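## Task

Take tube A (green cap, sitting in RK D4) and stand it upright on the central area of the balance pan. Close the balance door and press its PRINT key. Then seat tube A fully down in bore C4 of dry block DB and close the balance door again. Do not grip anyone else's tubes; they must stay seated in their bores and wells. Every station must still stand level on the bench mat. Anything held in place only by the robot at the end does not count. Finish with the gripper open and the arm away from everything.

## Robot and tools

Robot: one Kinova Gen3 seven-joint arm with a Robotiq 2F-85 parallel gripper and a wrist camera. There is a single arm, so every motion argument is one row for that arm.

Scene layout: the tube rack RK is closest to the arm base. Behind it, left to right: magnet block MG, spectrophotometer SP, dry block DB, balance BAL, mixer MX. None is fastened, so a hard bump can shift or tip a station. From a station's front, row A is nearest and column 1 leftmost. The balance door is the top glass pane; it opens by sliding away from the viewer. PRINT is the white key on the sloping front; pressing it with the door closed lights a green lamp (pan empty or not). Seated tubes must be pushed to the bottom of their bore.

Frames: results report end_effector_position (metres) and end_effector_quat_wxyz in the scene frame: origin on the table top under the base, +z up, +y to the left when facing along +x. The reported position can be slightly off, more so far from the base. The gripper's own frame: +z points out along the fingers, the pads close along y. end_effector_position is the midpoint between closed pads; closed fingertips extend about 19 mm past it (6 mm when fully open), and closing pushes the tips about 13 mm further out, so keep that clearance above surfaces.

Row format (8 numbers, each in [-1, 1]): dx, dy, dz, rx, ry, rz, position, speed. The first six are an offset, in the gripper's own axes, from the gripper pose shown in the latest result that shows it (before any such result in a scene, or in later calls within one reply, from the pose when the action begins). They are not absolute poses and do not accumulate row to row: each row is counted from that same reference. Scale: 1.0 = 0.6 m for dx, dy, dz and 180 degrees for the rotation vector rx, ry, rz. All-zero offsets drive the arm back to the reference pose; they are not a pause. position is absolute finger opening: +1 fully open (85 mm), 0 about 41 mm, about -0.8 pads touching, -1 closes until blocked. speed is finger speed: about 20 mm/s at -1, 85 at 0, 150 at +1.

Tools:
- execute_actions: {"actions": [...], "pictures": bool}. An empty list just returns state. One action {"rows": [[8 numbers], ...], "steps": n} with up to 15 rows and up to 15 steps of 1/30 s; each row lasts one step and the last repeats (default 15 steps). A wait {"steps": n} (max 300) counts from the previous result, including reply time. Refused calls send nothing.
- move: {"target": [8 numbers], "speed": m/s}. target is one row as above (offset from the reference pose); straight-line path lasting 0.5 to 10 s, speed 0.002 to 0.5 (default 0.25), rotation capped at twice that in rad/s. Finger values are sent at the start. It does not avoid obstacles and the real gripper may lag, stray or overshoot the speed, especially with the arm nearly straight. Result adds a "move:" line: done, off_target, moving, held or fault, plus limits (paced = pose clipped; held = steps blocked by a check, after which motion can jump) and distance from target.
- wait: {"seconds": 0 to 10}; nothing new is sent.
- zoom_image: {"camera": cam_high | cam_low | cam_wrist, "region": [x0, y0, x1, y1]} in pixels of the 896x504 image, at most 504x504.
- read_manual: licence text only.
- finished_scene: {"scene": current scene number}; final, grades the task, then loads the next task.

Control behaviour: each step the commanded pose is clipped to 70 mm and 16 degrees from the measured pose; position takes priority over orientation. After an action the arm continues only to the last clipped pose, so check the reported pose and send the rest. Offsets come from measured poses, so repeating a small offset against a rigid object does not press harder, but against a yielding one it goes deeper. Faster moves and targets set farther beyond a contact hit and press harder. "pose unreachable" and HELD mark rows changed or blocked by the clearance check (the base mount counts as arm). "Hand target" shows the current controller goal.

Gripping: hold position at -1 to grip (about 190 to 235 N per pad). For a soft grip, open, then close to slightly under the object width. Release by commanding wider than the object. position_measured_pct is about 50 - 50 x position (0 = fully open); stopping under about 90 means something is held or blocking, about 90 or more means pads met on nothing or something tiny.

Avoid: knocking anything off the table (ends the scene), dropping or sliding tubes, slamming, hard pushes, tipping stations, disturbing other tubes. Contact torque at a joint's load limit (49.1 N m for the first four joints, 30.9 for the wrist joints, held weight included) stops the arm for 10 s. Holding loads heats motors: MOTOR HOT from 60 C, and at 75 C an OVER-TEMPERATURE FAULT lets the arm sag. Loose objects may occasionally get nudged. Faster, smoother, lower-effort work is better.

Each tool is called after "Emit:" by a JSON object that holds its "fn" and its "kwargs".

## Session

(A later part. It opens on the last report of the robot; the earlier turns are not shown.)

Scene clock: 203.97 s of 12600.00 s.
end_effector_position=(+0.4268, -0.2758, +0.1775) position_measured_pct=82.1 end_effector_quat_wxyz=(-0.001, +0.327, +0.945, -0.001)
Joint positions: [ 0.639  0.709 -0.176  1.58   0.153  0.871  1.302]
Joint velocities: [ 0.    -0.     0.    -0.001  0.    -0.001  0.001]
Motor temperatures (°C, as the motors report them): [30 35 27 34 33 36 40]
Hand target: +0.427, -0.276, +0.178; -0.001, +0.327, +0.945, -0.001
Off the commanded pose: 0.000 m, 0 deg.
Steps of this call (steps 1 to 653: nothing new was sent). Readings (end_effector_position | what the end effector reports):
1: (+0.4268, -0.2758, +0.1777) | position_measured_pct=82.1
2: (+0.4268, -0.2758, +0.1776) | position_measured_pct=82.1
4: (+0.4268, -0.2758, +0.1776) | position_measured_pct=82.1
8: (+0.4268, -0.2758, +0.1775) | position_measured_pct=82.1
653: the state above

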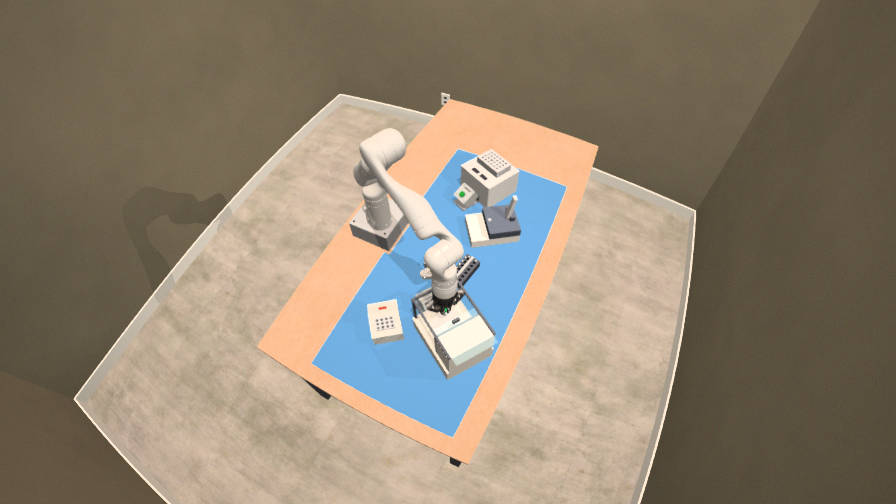

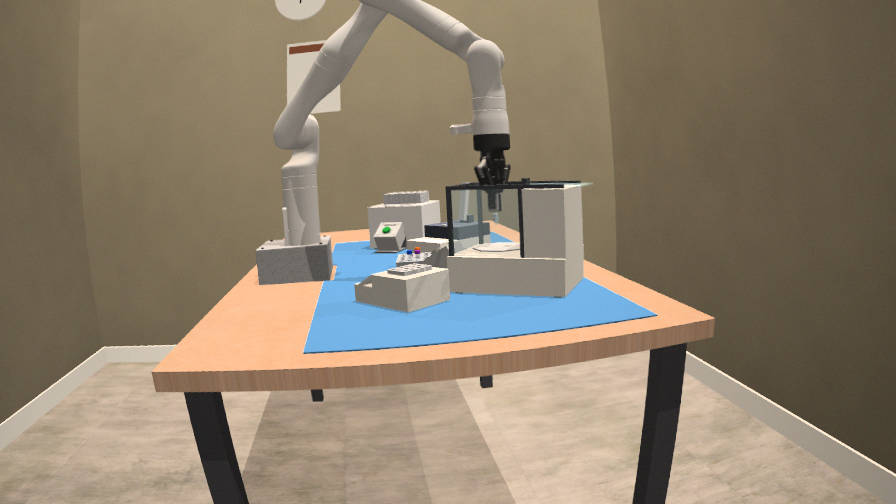

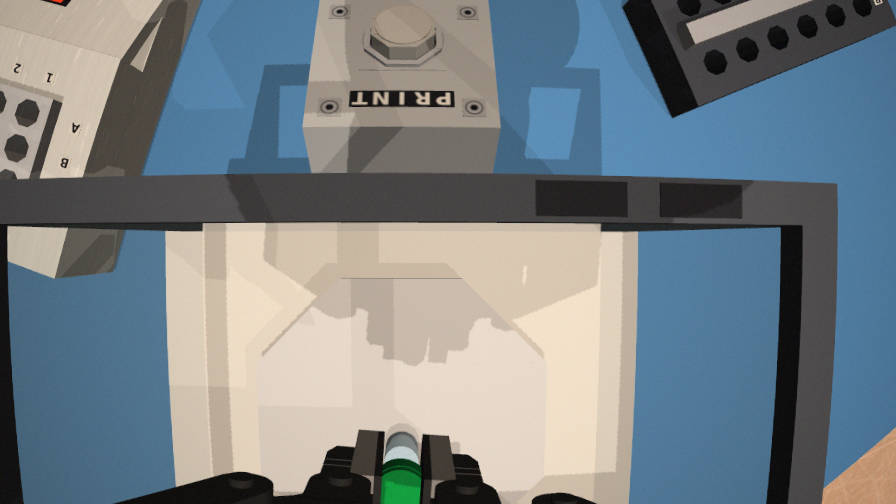

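Emit:
{"fn": "move", "kwargs": {"target": [-0.012,0,0.052,0,0,0,-0.75,0], "speed": 0.015}}

Emit:
{"fn": "move", "kwargs": {"target": [0,0,0.02,0,0,0,-0.75,0], "speed": 0.004}}

Scene clock: 215.83 s of 12600.00 s.
end_effector_position=(+0.4325, -0.2803, +0.1466) position_measured_pct=82.1 end_effector_quat_wxyz=(-0.001, +0.327, +0.945, -0.001)
Joint positions: [ 0.634  0.771 -0.168  1.576  0.164  0.813  1.296]
Joint velocities: [-0.     0.003  0.002 -0.001  0.001 -0.005  0.   ]
Motor temperatures (°C, as the motors report them): [30 35 27 34 33 36 40]
Hand target: +0.432, -0.280, +0.146; -0.001, +0.327, +0.945, -0.001
Off the commanded pose: 0.000 m, 0 deg.
move: done

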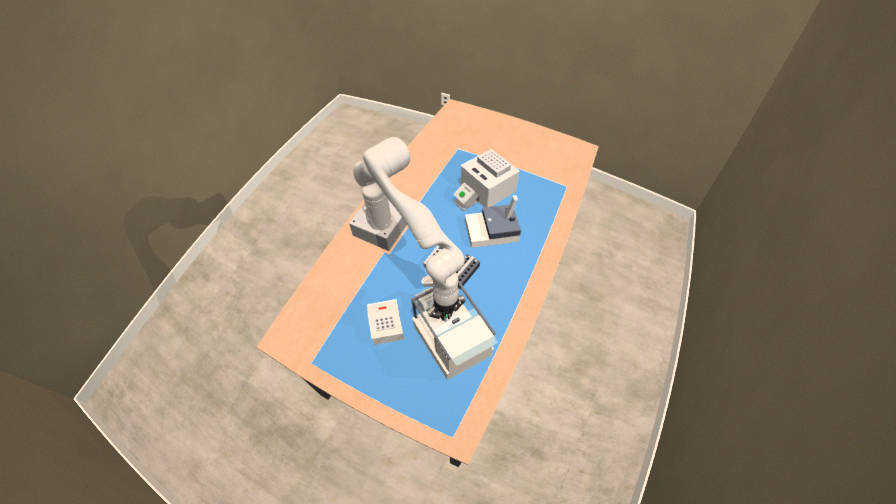

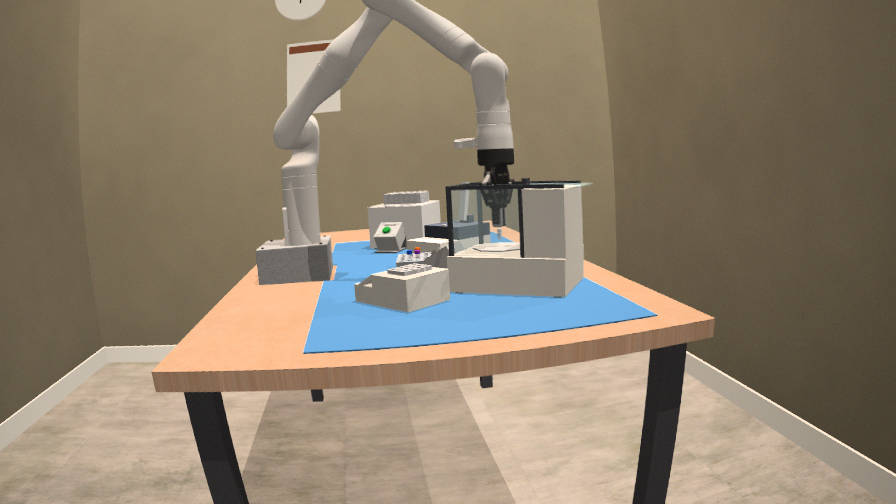

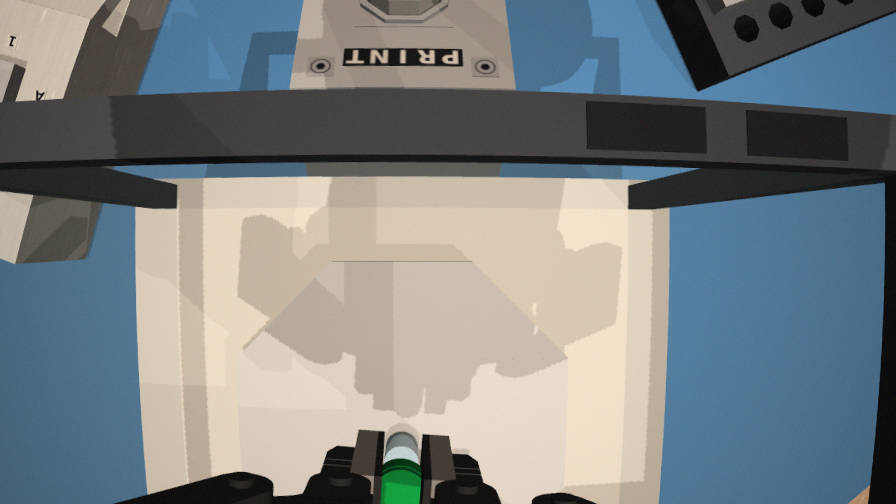

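Scene clock: 219.07 s of 12600.00 s.
end_effector_position=(+0.4325, -0.2803, +0.1346) position_measured_pct=82.1 end_effector_quat_wxyz=(-0.001, +0.327, +0.945, -0.001)
Joint positions: [ 0.632  0.791 -0.164  1.583  0.168  0.786  1.293]
Joint velocities: [-0.     0.001  0.     0.001  0.002 -0.002  0.   ]
Motor temperatures (°C, as the motors report them): [30 35 27 34 33 36 40]
Hand target: +0.432, -0.280, +0.135; -0.001, +0.327, +0.945, -0.001
Off the commanded pose: 0.000 m, 0 deg.
move: done

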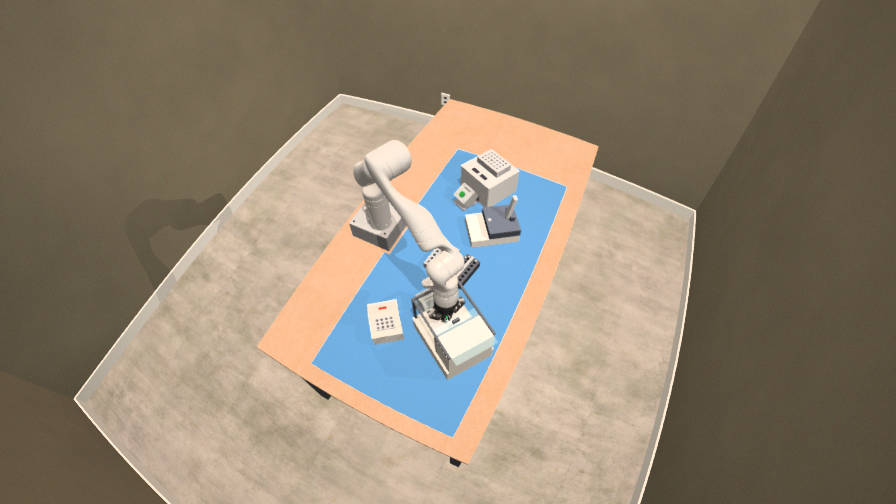

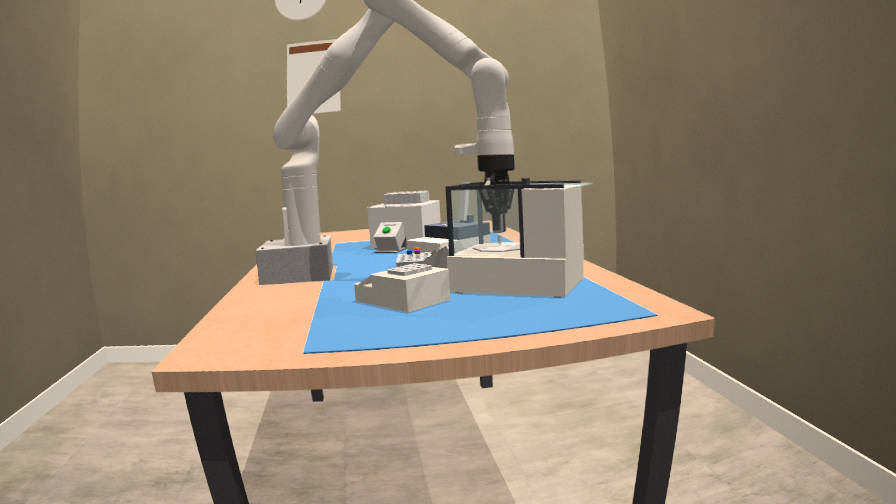

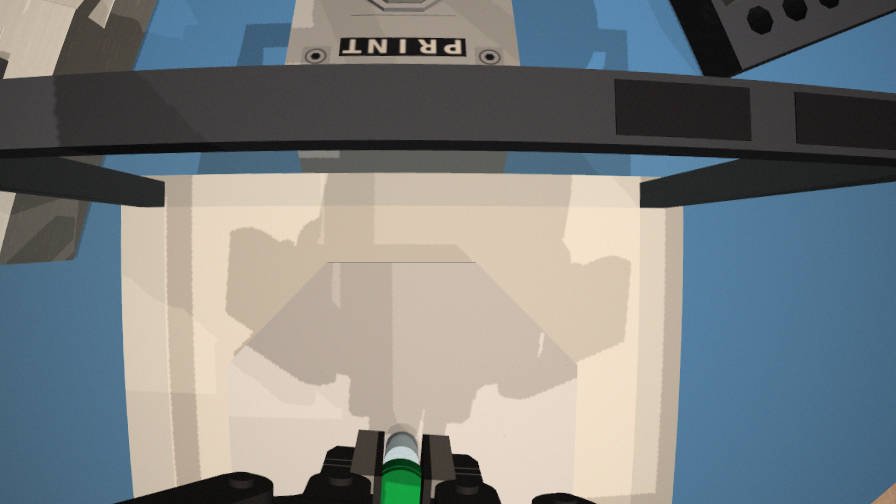

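No contact yet.

Emit:
{"fn": "zoom_image", "kwargs": {"camera": "cam_low", "region": [430,170,600,290]}}

Emit:
{"fn": "move", "kwargs": {"target": [0,0,0.008,0,0,0,-0.75,0], "speed": 0.003}}

Region (430, 170, 600, 290) of cam_low's 896x504 image, scaled by 2.965, with more detail than that image has; it fills the top 356 rows of this view, and the rest is white.

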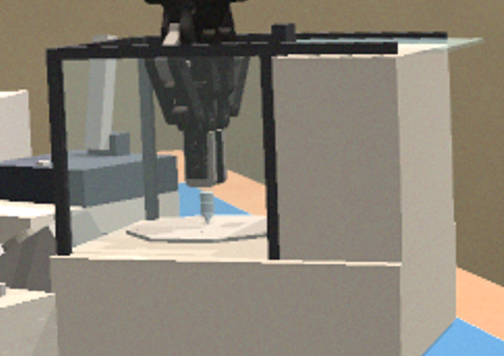

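Scene clock: 224.30 s of 12600.00 s.
end_effector_position=(+0.4328, -0.2806, +0.1319) position_measured_pct=82.1 end_effector_quat_wxyz=(+0.000, +0.328, +0.945, -0.001)
Joint positions: [ 0.631  0.795 -0.163  1.585  0.17   0.777  1.291]
Joint velocities: [-0.    -0.     0.     0.002  0.    -0.    -0.   ]
Motor temperatures (°C, as the motors report them): [30 35 27 34 33 36 40]
Hand target: +0.432, -0.280, +0.130; -0.001, +0.327, +0.945, -0.001
Off the commanded pose: 0.002 m, 0 deg.
move: done

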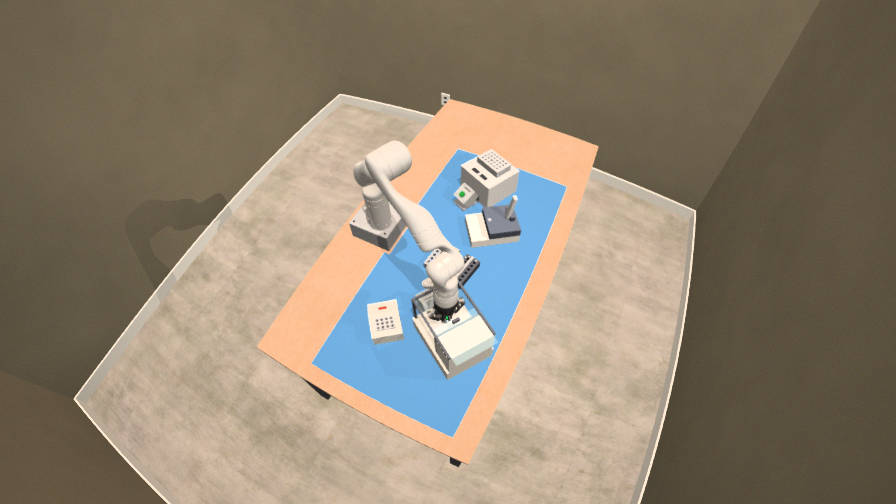

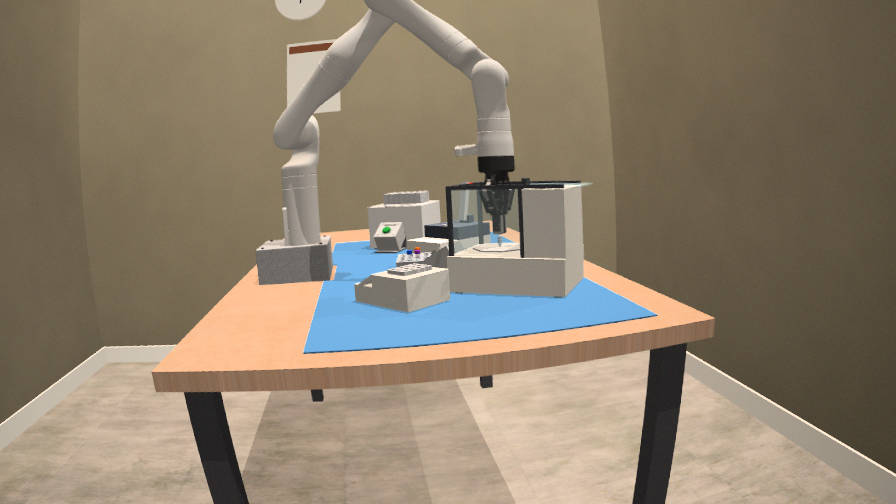

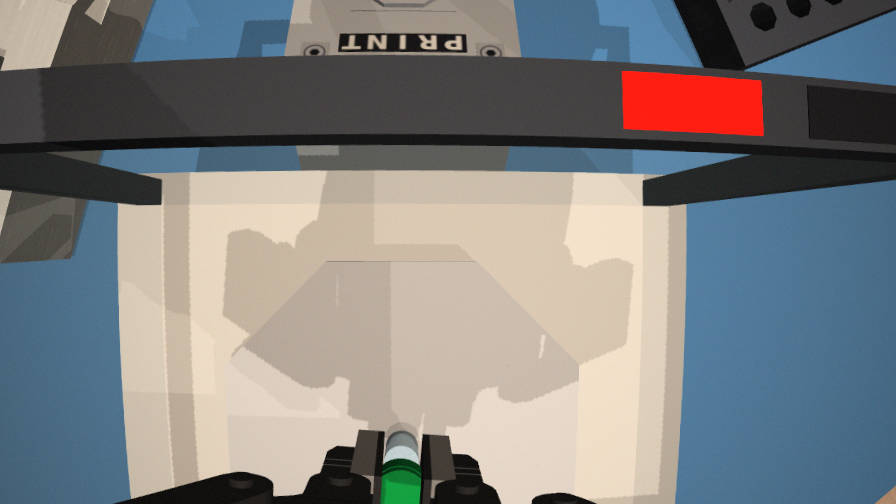

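Emit:
{"fn": "move", "kwargs": {"target": [0,0,-0.0015,0,0,0,-0.4,-0.6], "speed": 0.003}}

Emit:
{"fn": "move", "kwargs": {"target": [0,0,-0.28,0,0,0,-0.4,0], "speed": 0.06}}

Scene clock: 228.53 s of 12600.00 s.
end_effector_position=(+0.4328, -0.2806, +0.1328) position_measured_pct=69.8 end_effector_quat_wxyz=(+0.000, +0.328, +0.945, -0.001)
Joint positions: [ 0.632  0.793 -0.163  1.585  0.17   0.779  1.291]
Joint velocities: [ 0.    -0.    -0.001 -0.001 -0.001  0.001  0.   ]
Motor temperatures (°C, as the motors report them): [30 35 27 34 33 36 40]
Hand target: +0.433, -0.281, +0.133; +0.000, +0.328, +0.945, -0.001
Off the commanded pose: 0.000 m, 0 deg.
move: done

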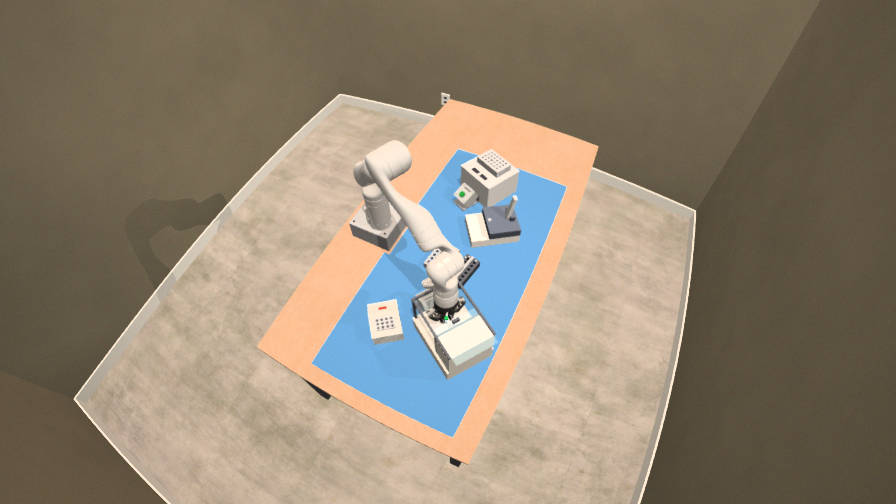

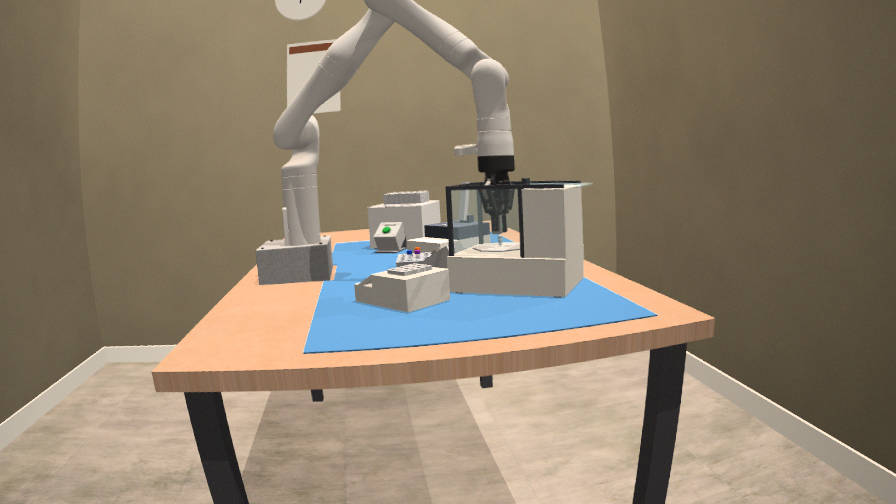

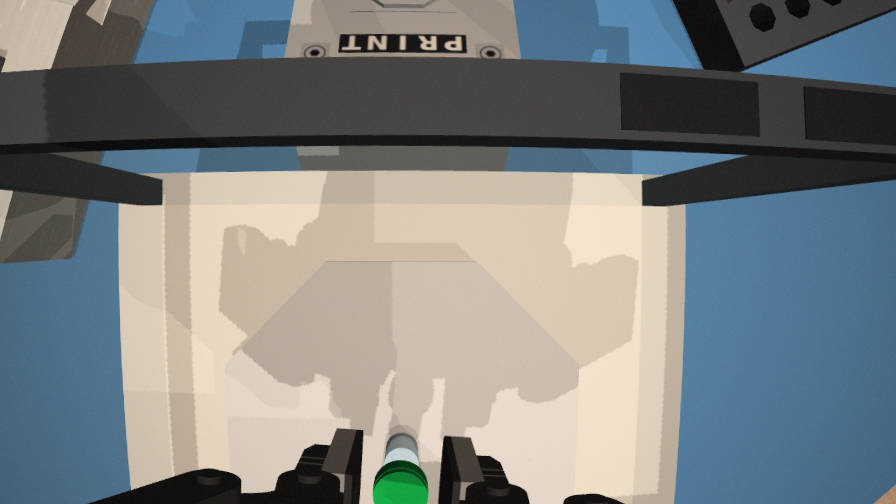

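Scene clock: 231.67 s of 12600.00 s.
end_effector_position=(+0.4326, -0.2799, +0.3005) position_measured_pct=69.8 end_effector_quat_wxyz=(+0.000, +0.327, +0.945, -0.001)
Joint positions: [ 0.646  0.57  -0.193  1.389  0.114  1.196  1.338]
Joint velocities: [-0.    -0.001  0.    -0.003 -0.001  0.002 -0.   ]
Motor temperatures (°C, as the motors report them): [30 35 27 34 33 36 40]
Hand target: +0.433, -0.280, +0.301; +0.000, +0.327, +0.945, -0.001
Off the commanded pose: 0.001 m, 0 deg.
move: done

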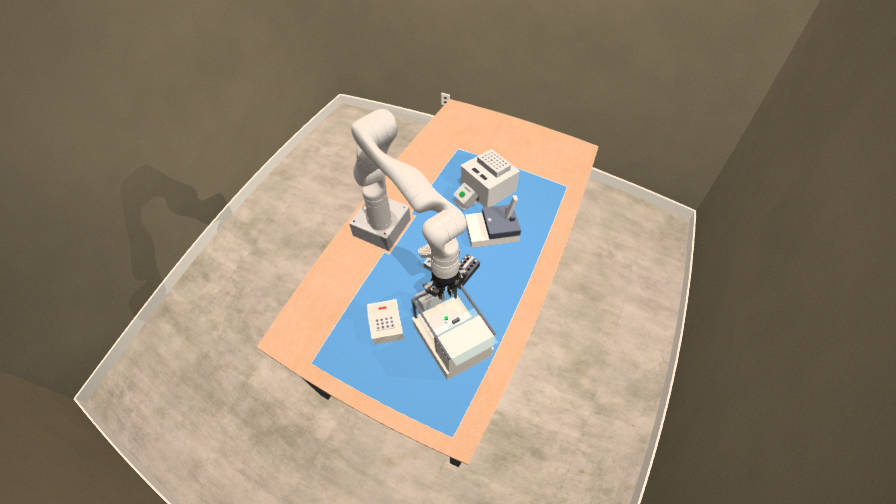

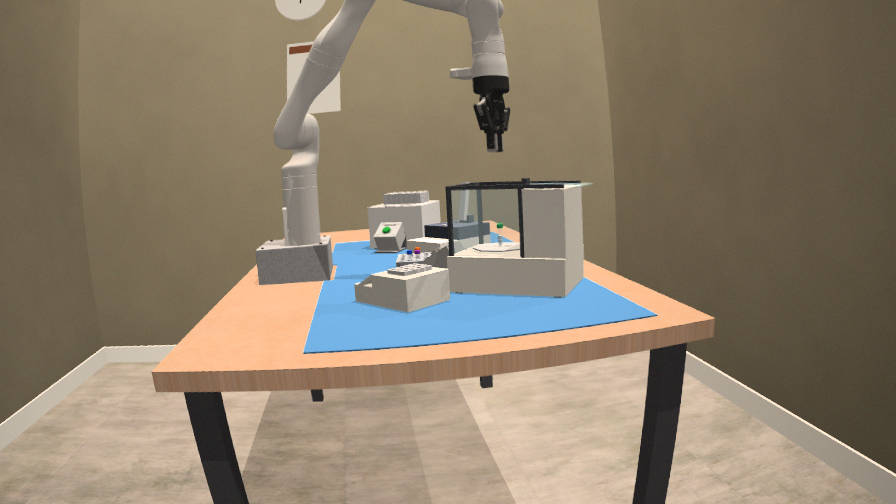

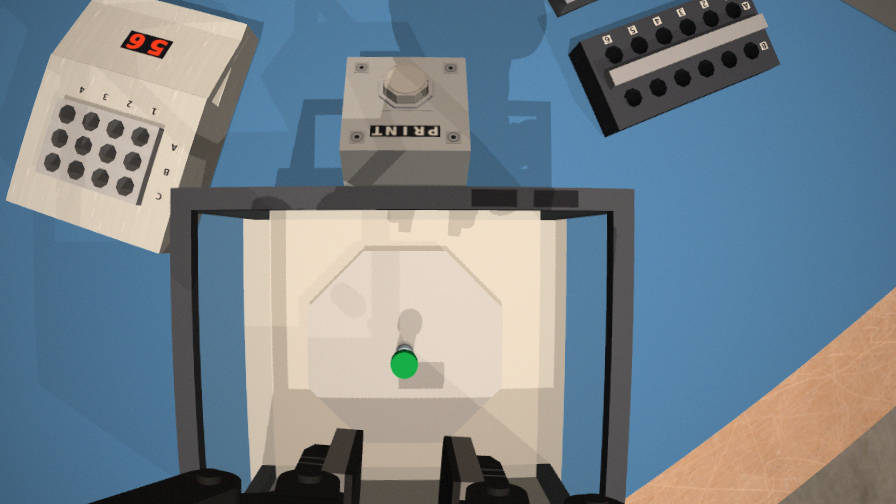

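Emit:
{"fn": "move", "kwargs": {"target": [-0.119,-0.007,0,0,0,0.494,-0.3,0], "speed": 0.25}}

Scene clock: 240.63 s of 12600.00 s.
end_effector_position=(+0.4863, -0.3273, +0.3010) position_measured_pct=65.1 end_effector_quat_wxyz=(+0.001, +0.895, +0.445, -0.000)
Joint positions: [ 0.471  0.738  0.179  1.085 -0.122  1.33  -0.021]
Joint velocities: [-0.002  0.003  0.001 -0.005 -0.     0.003 -0.007]
Motor temperatures (°C, as the motors report them): [30 35 27 34 33 36 40]
Hand target: +0.486, -0.327, +0.301; +0.001, +0.896, +0.445, -0.000
Off the commanded pose: 0.000 m, 0 deg.
move: done

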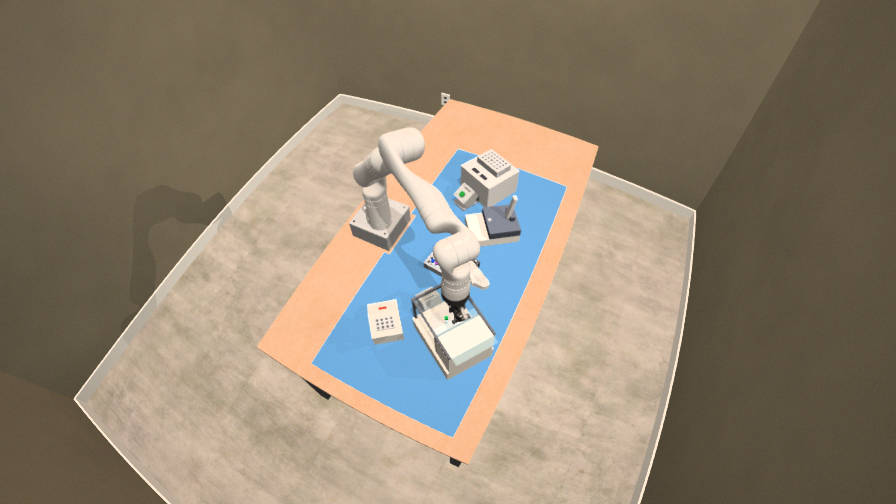

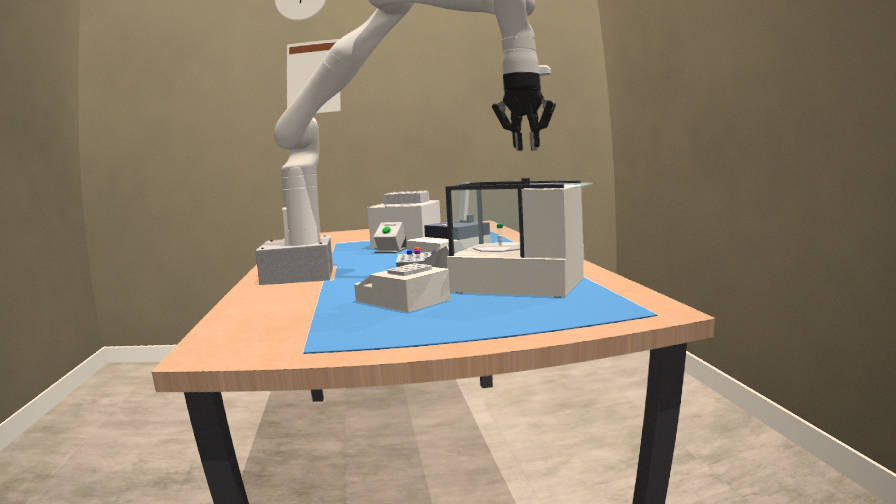

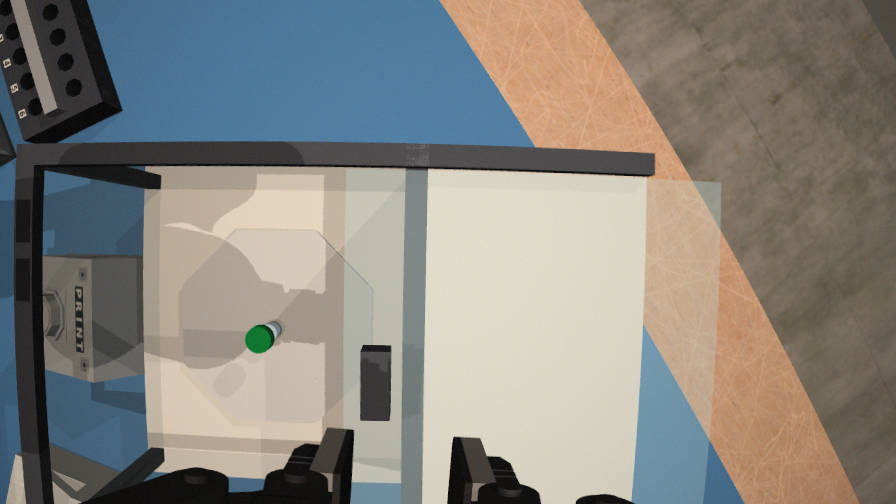

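Emit:
{"fn": "move", "kwargs": {"target": [0.013,-0.017,0,0,0,0.005,-0.3,0], "speed": 0.1}}

Emit:
{"fn": "move", "kwargs": {"target": [0,0,0.107,0,0,0,-0.3,0], "speed": 0.05}}

Scene clock: 248.47 s of 12600.00 s.
end_effector_position=(+0.4828, -0.3151, +0.3007) position_measured_pct=65.1 end_effector_quat_wxyz=(+0.001, +0.899, +0.438, -0.000)
Joint positions: [ 0.451  0.714  0.183  1.132 -0.122  1.308 -0.049]
Joint velocities: [-0.003 -0.004 -0.     0.004  0.001 -0.001 -0.002]
Motor temperatures (°C, as the motors report them): [30 35 27 34 33 36 40]
Hand target: +0.483, -0.315, +0.301; +0.001, +0.899, +0.438, -0.000
Off the commanded pose: 0.000 m, 0 deg.
move: done

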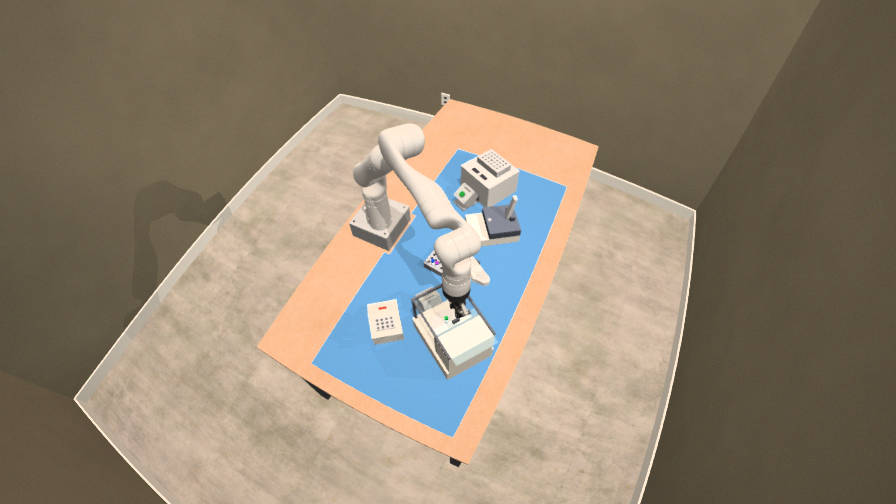

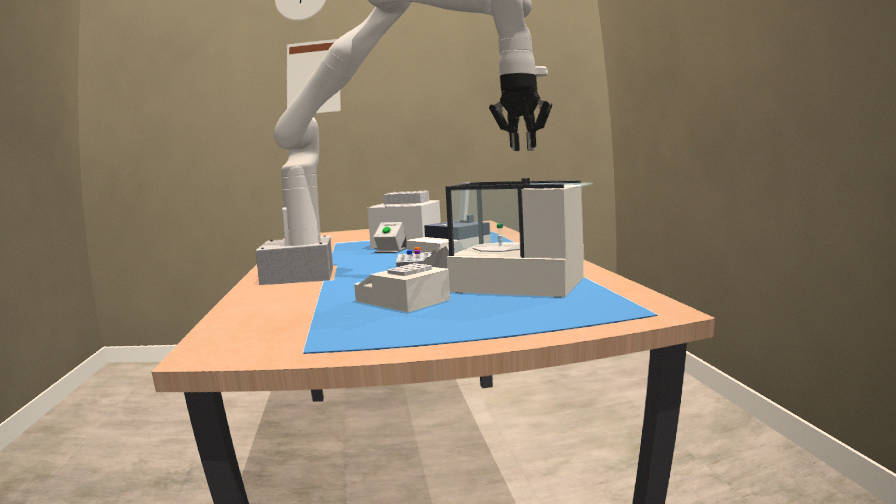

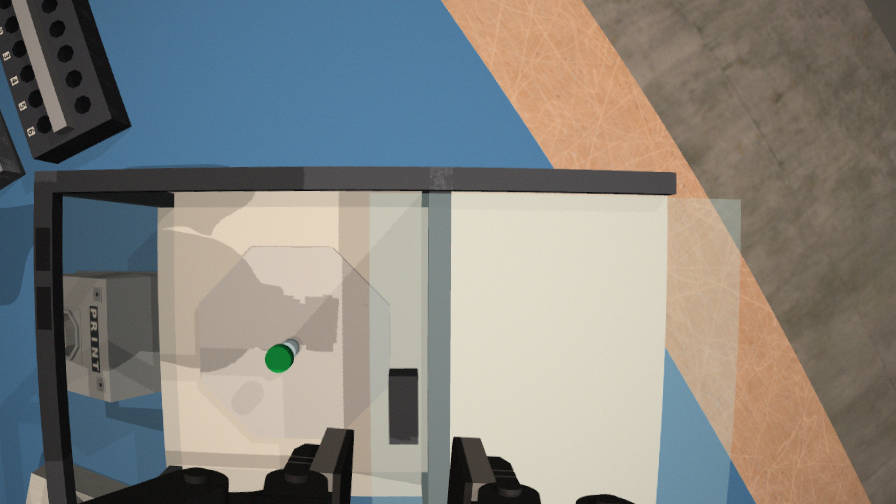

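Scene clock: 250.10 s of 12600.00 s.
end_effector_position=(+0.4829, -0.3153, +0.2367) position_measured_pct=65.1 end_effector_quat_wxyz=(+0.001, +0.899, +0.438, -0.000)
Joint positions: [ 0.453  0.77   0.172  1.239 -0.129  1.145 -0.04 ]
Joint velocities: [ 0.     0.001 -0.001  0.002  0.    -0.002  0.   ]
Motor temperatures (°C, as the motors report them): [30 35 27 34 33 36 40]
Hand target: +0.483, -0.315, +0.237; +0.001, +0.899, +0.438, -0.000
Off the commanded pose: 0.000 m, 0 deg.
move: done

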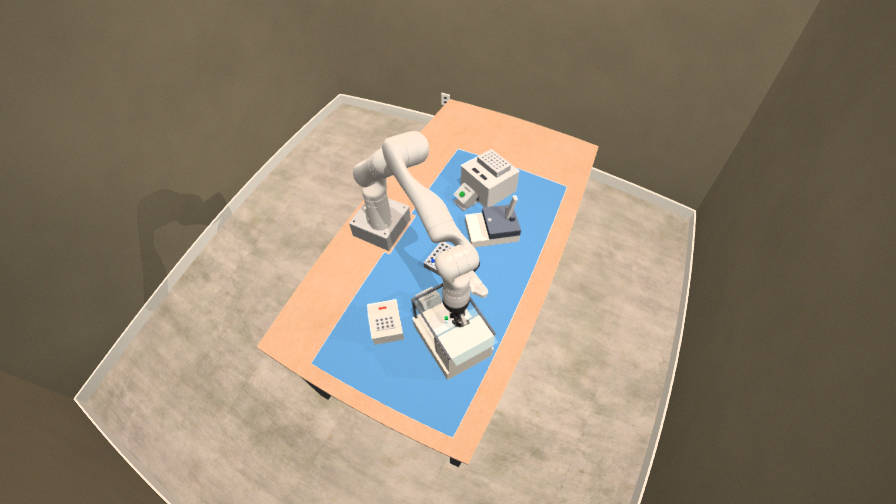

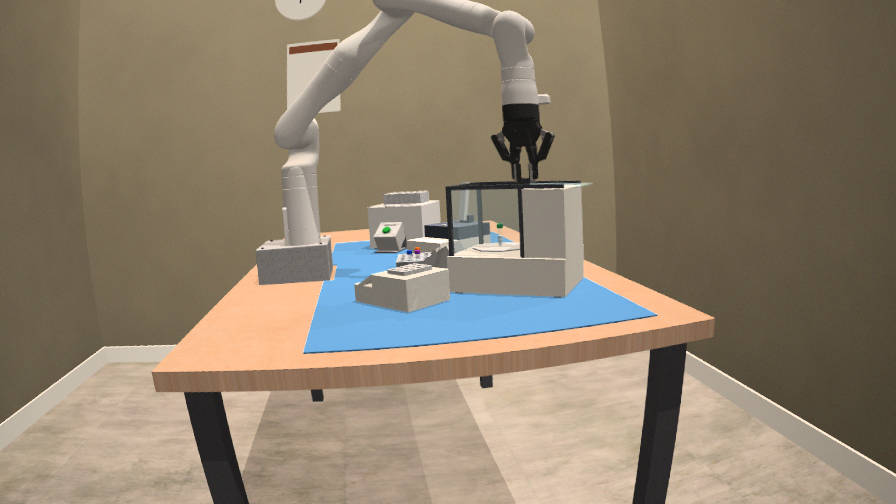

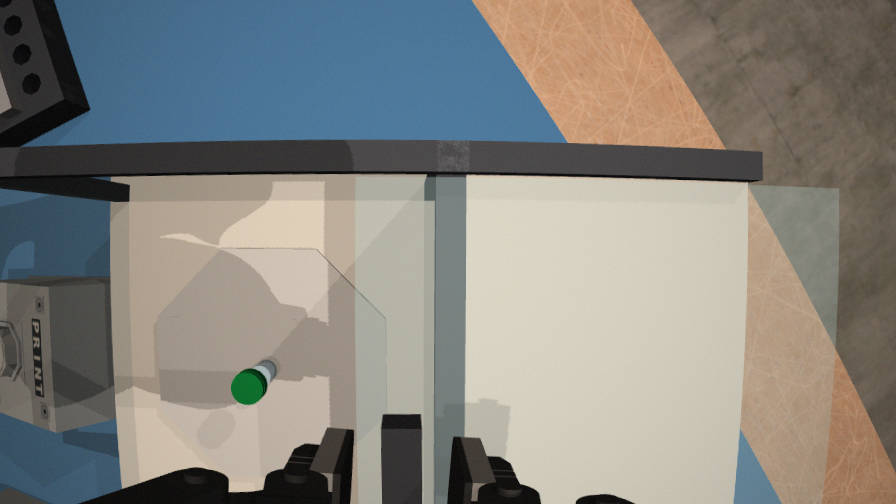

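Emit:
{"fn": "move", "kwargs": {"target": [0,-0.19,0,0,0,0,-0.3,0], "speed": 0.04}}

Emit:
{"fn": "move", "kwargs": {"target": [0,-0.045,0,0,0,0,-0.3,0], "speed": 0.008}}

Scene clock: 259.87 s of 12600.00 s.
end_effector_position=(+0.3930, -0.2460, +0.2363) position_measured_pct=65.1 end_effector_quat_wxyz=(+0.001, +0.899, +0.438, -0.000)
Joint positions: [ 0.395  0.536  0.173  1.693 -0.107  0.923 -0.063]
Joint velocities: [-0.001 -0.003  0.001  0.004  0.001 -0.002 -0.002]
Motor temperatures (°C, as the motors report them): [30 35 27 34 33 36 40]
Hand target: +0.393, -0.245, +0.236; +0.001, +0.899, +0.438, -0.000
Off the commanded pose: 0.001 m, 0 deg.
move: done

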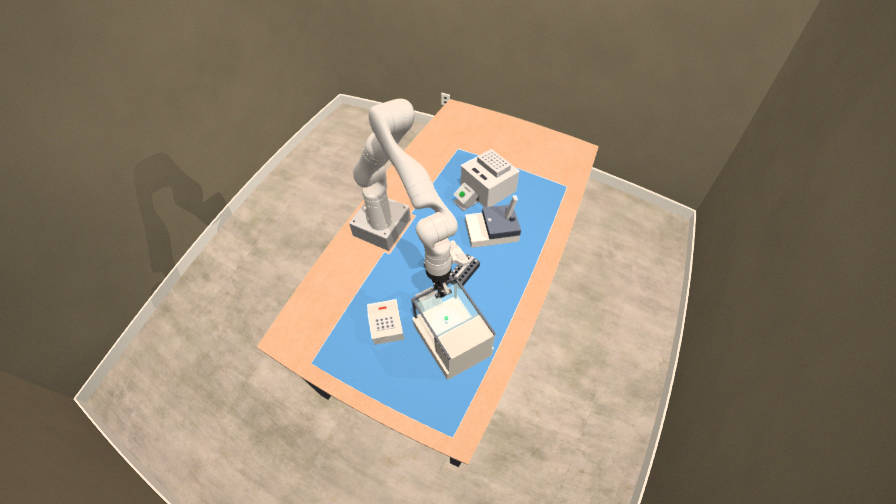

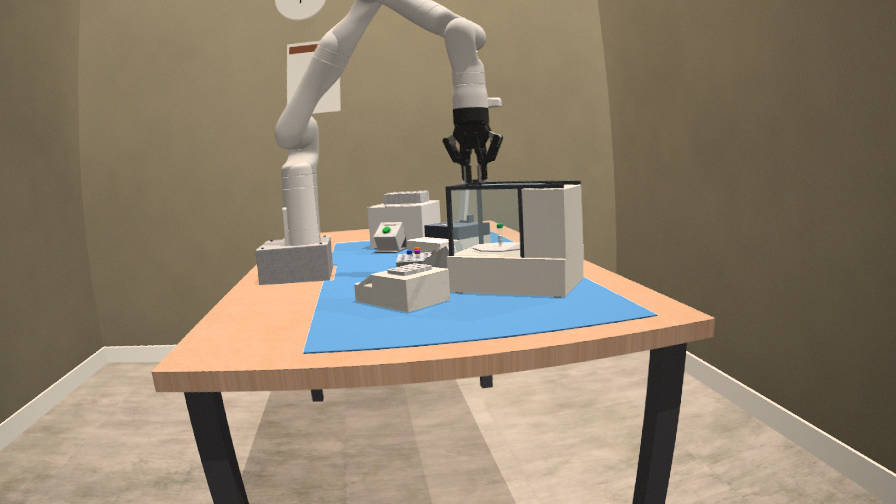

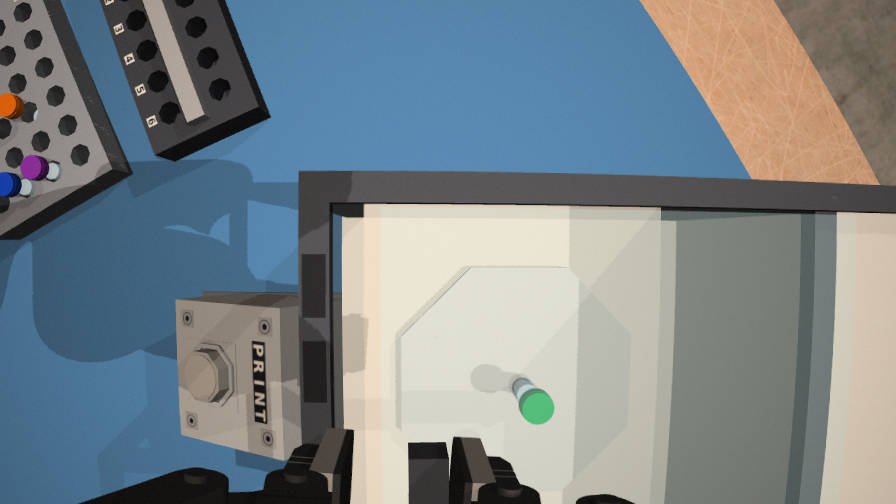

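Scene clock: 263.47 s of 12600.00 s.
end_effector_position=(+0.3765, -0.2335, +0.2379) position_measured_pct=65.1 end_effector_quat_wxyz=(+0.008, +0.899, +0.437, +0.003)
Joint positions: [ 0.381  0.485  0.174  1.779 -0.1    0.872 -0.074]
Joint velocities: [ 0.    -0.002 -0.001  0.002  0.001 -0.    -0.001]
Motor temperatures (°C, as the motors report them): [30 35 27 34 33 36 40]
Hand target: +0.372, -0.229, +0.236; +0.001, +0.899, +0.438, -0.000
Off the commanded pose: 0.007 m, 1 deg.
move: off_target

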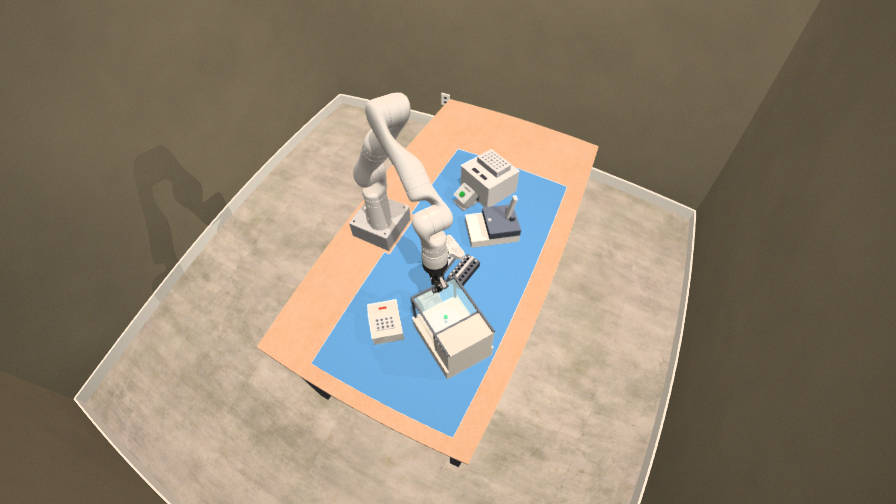

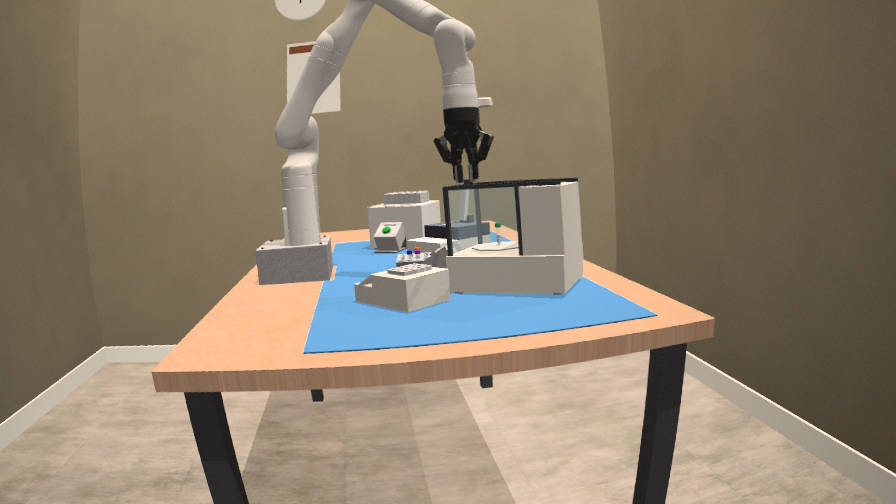

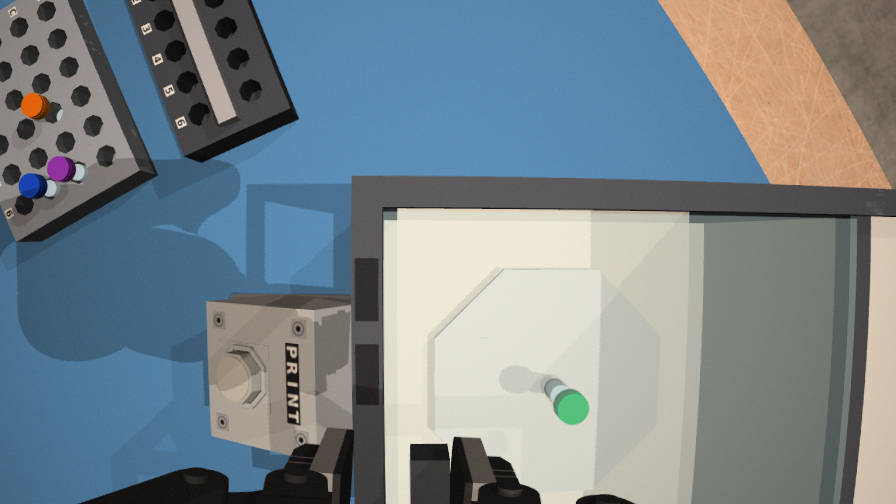

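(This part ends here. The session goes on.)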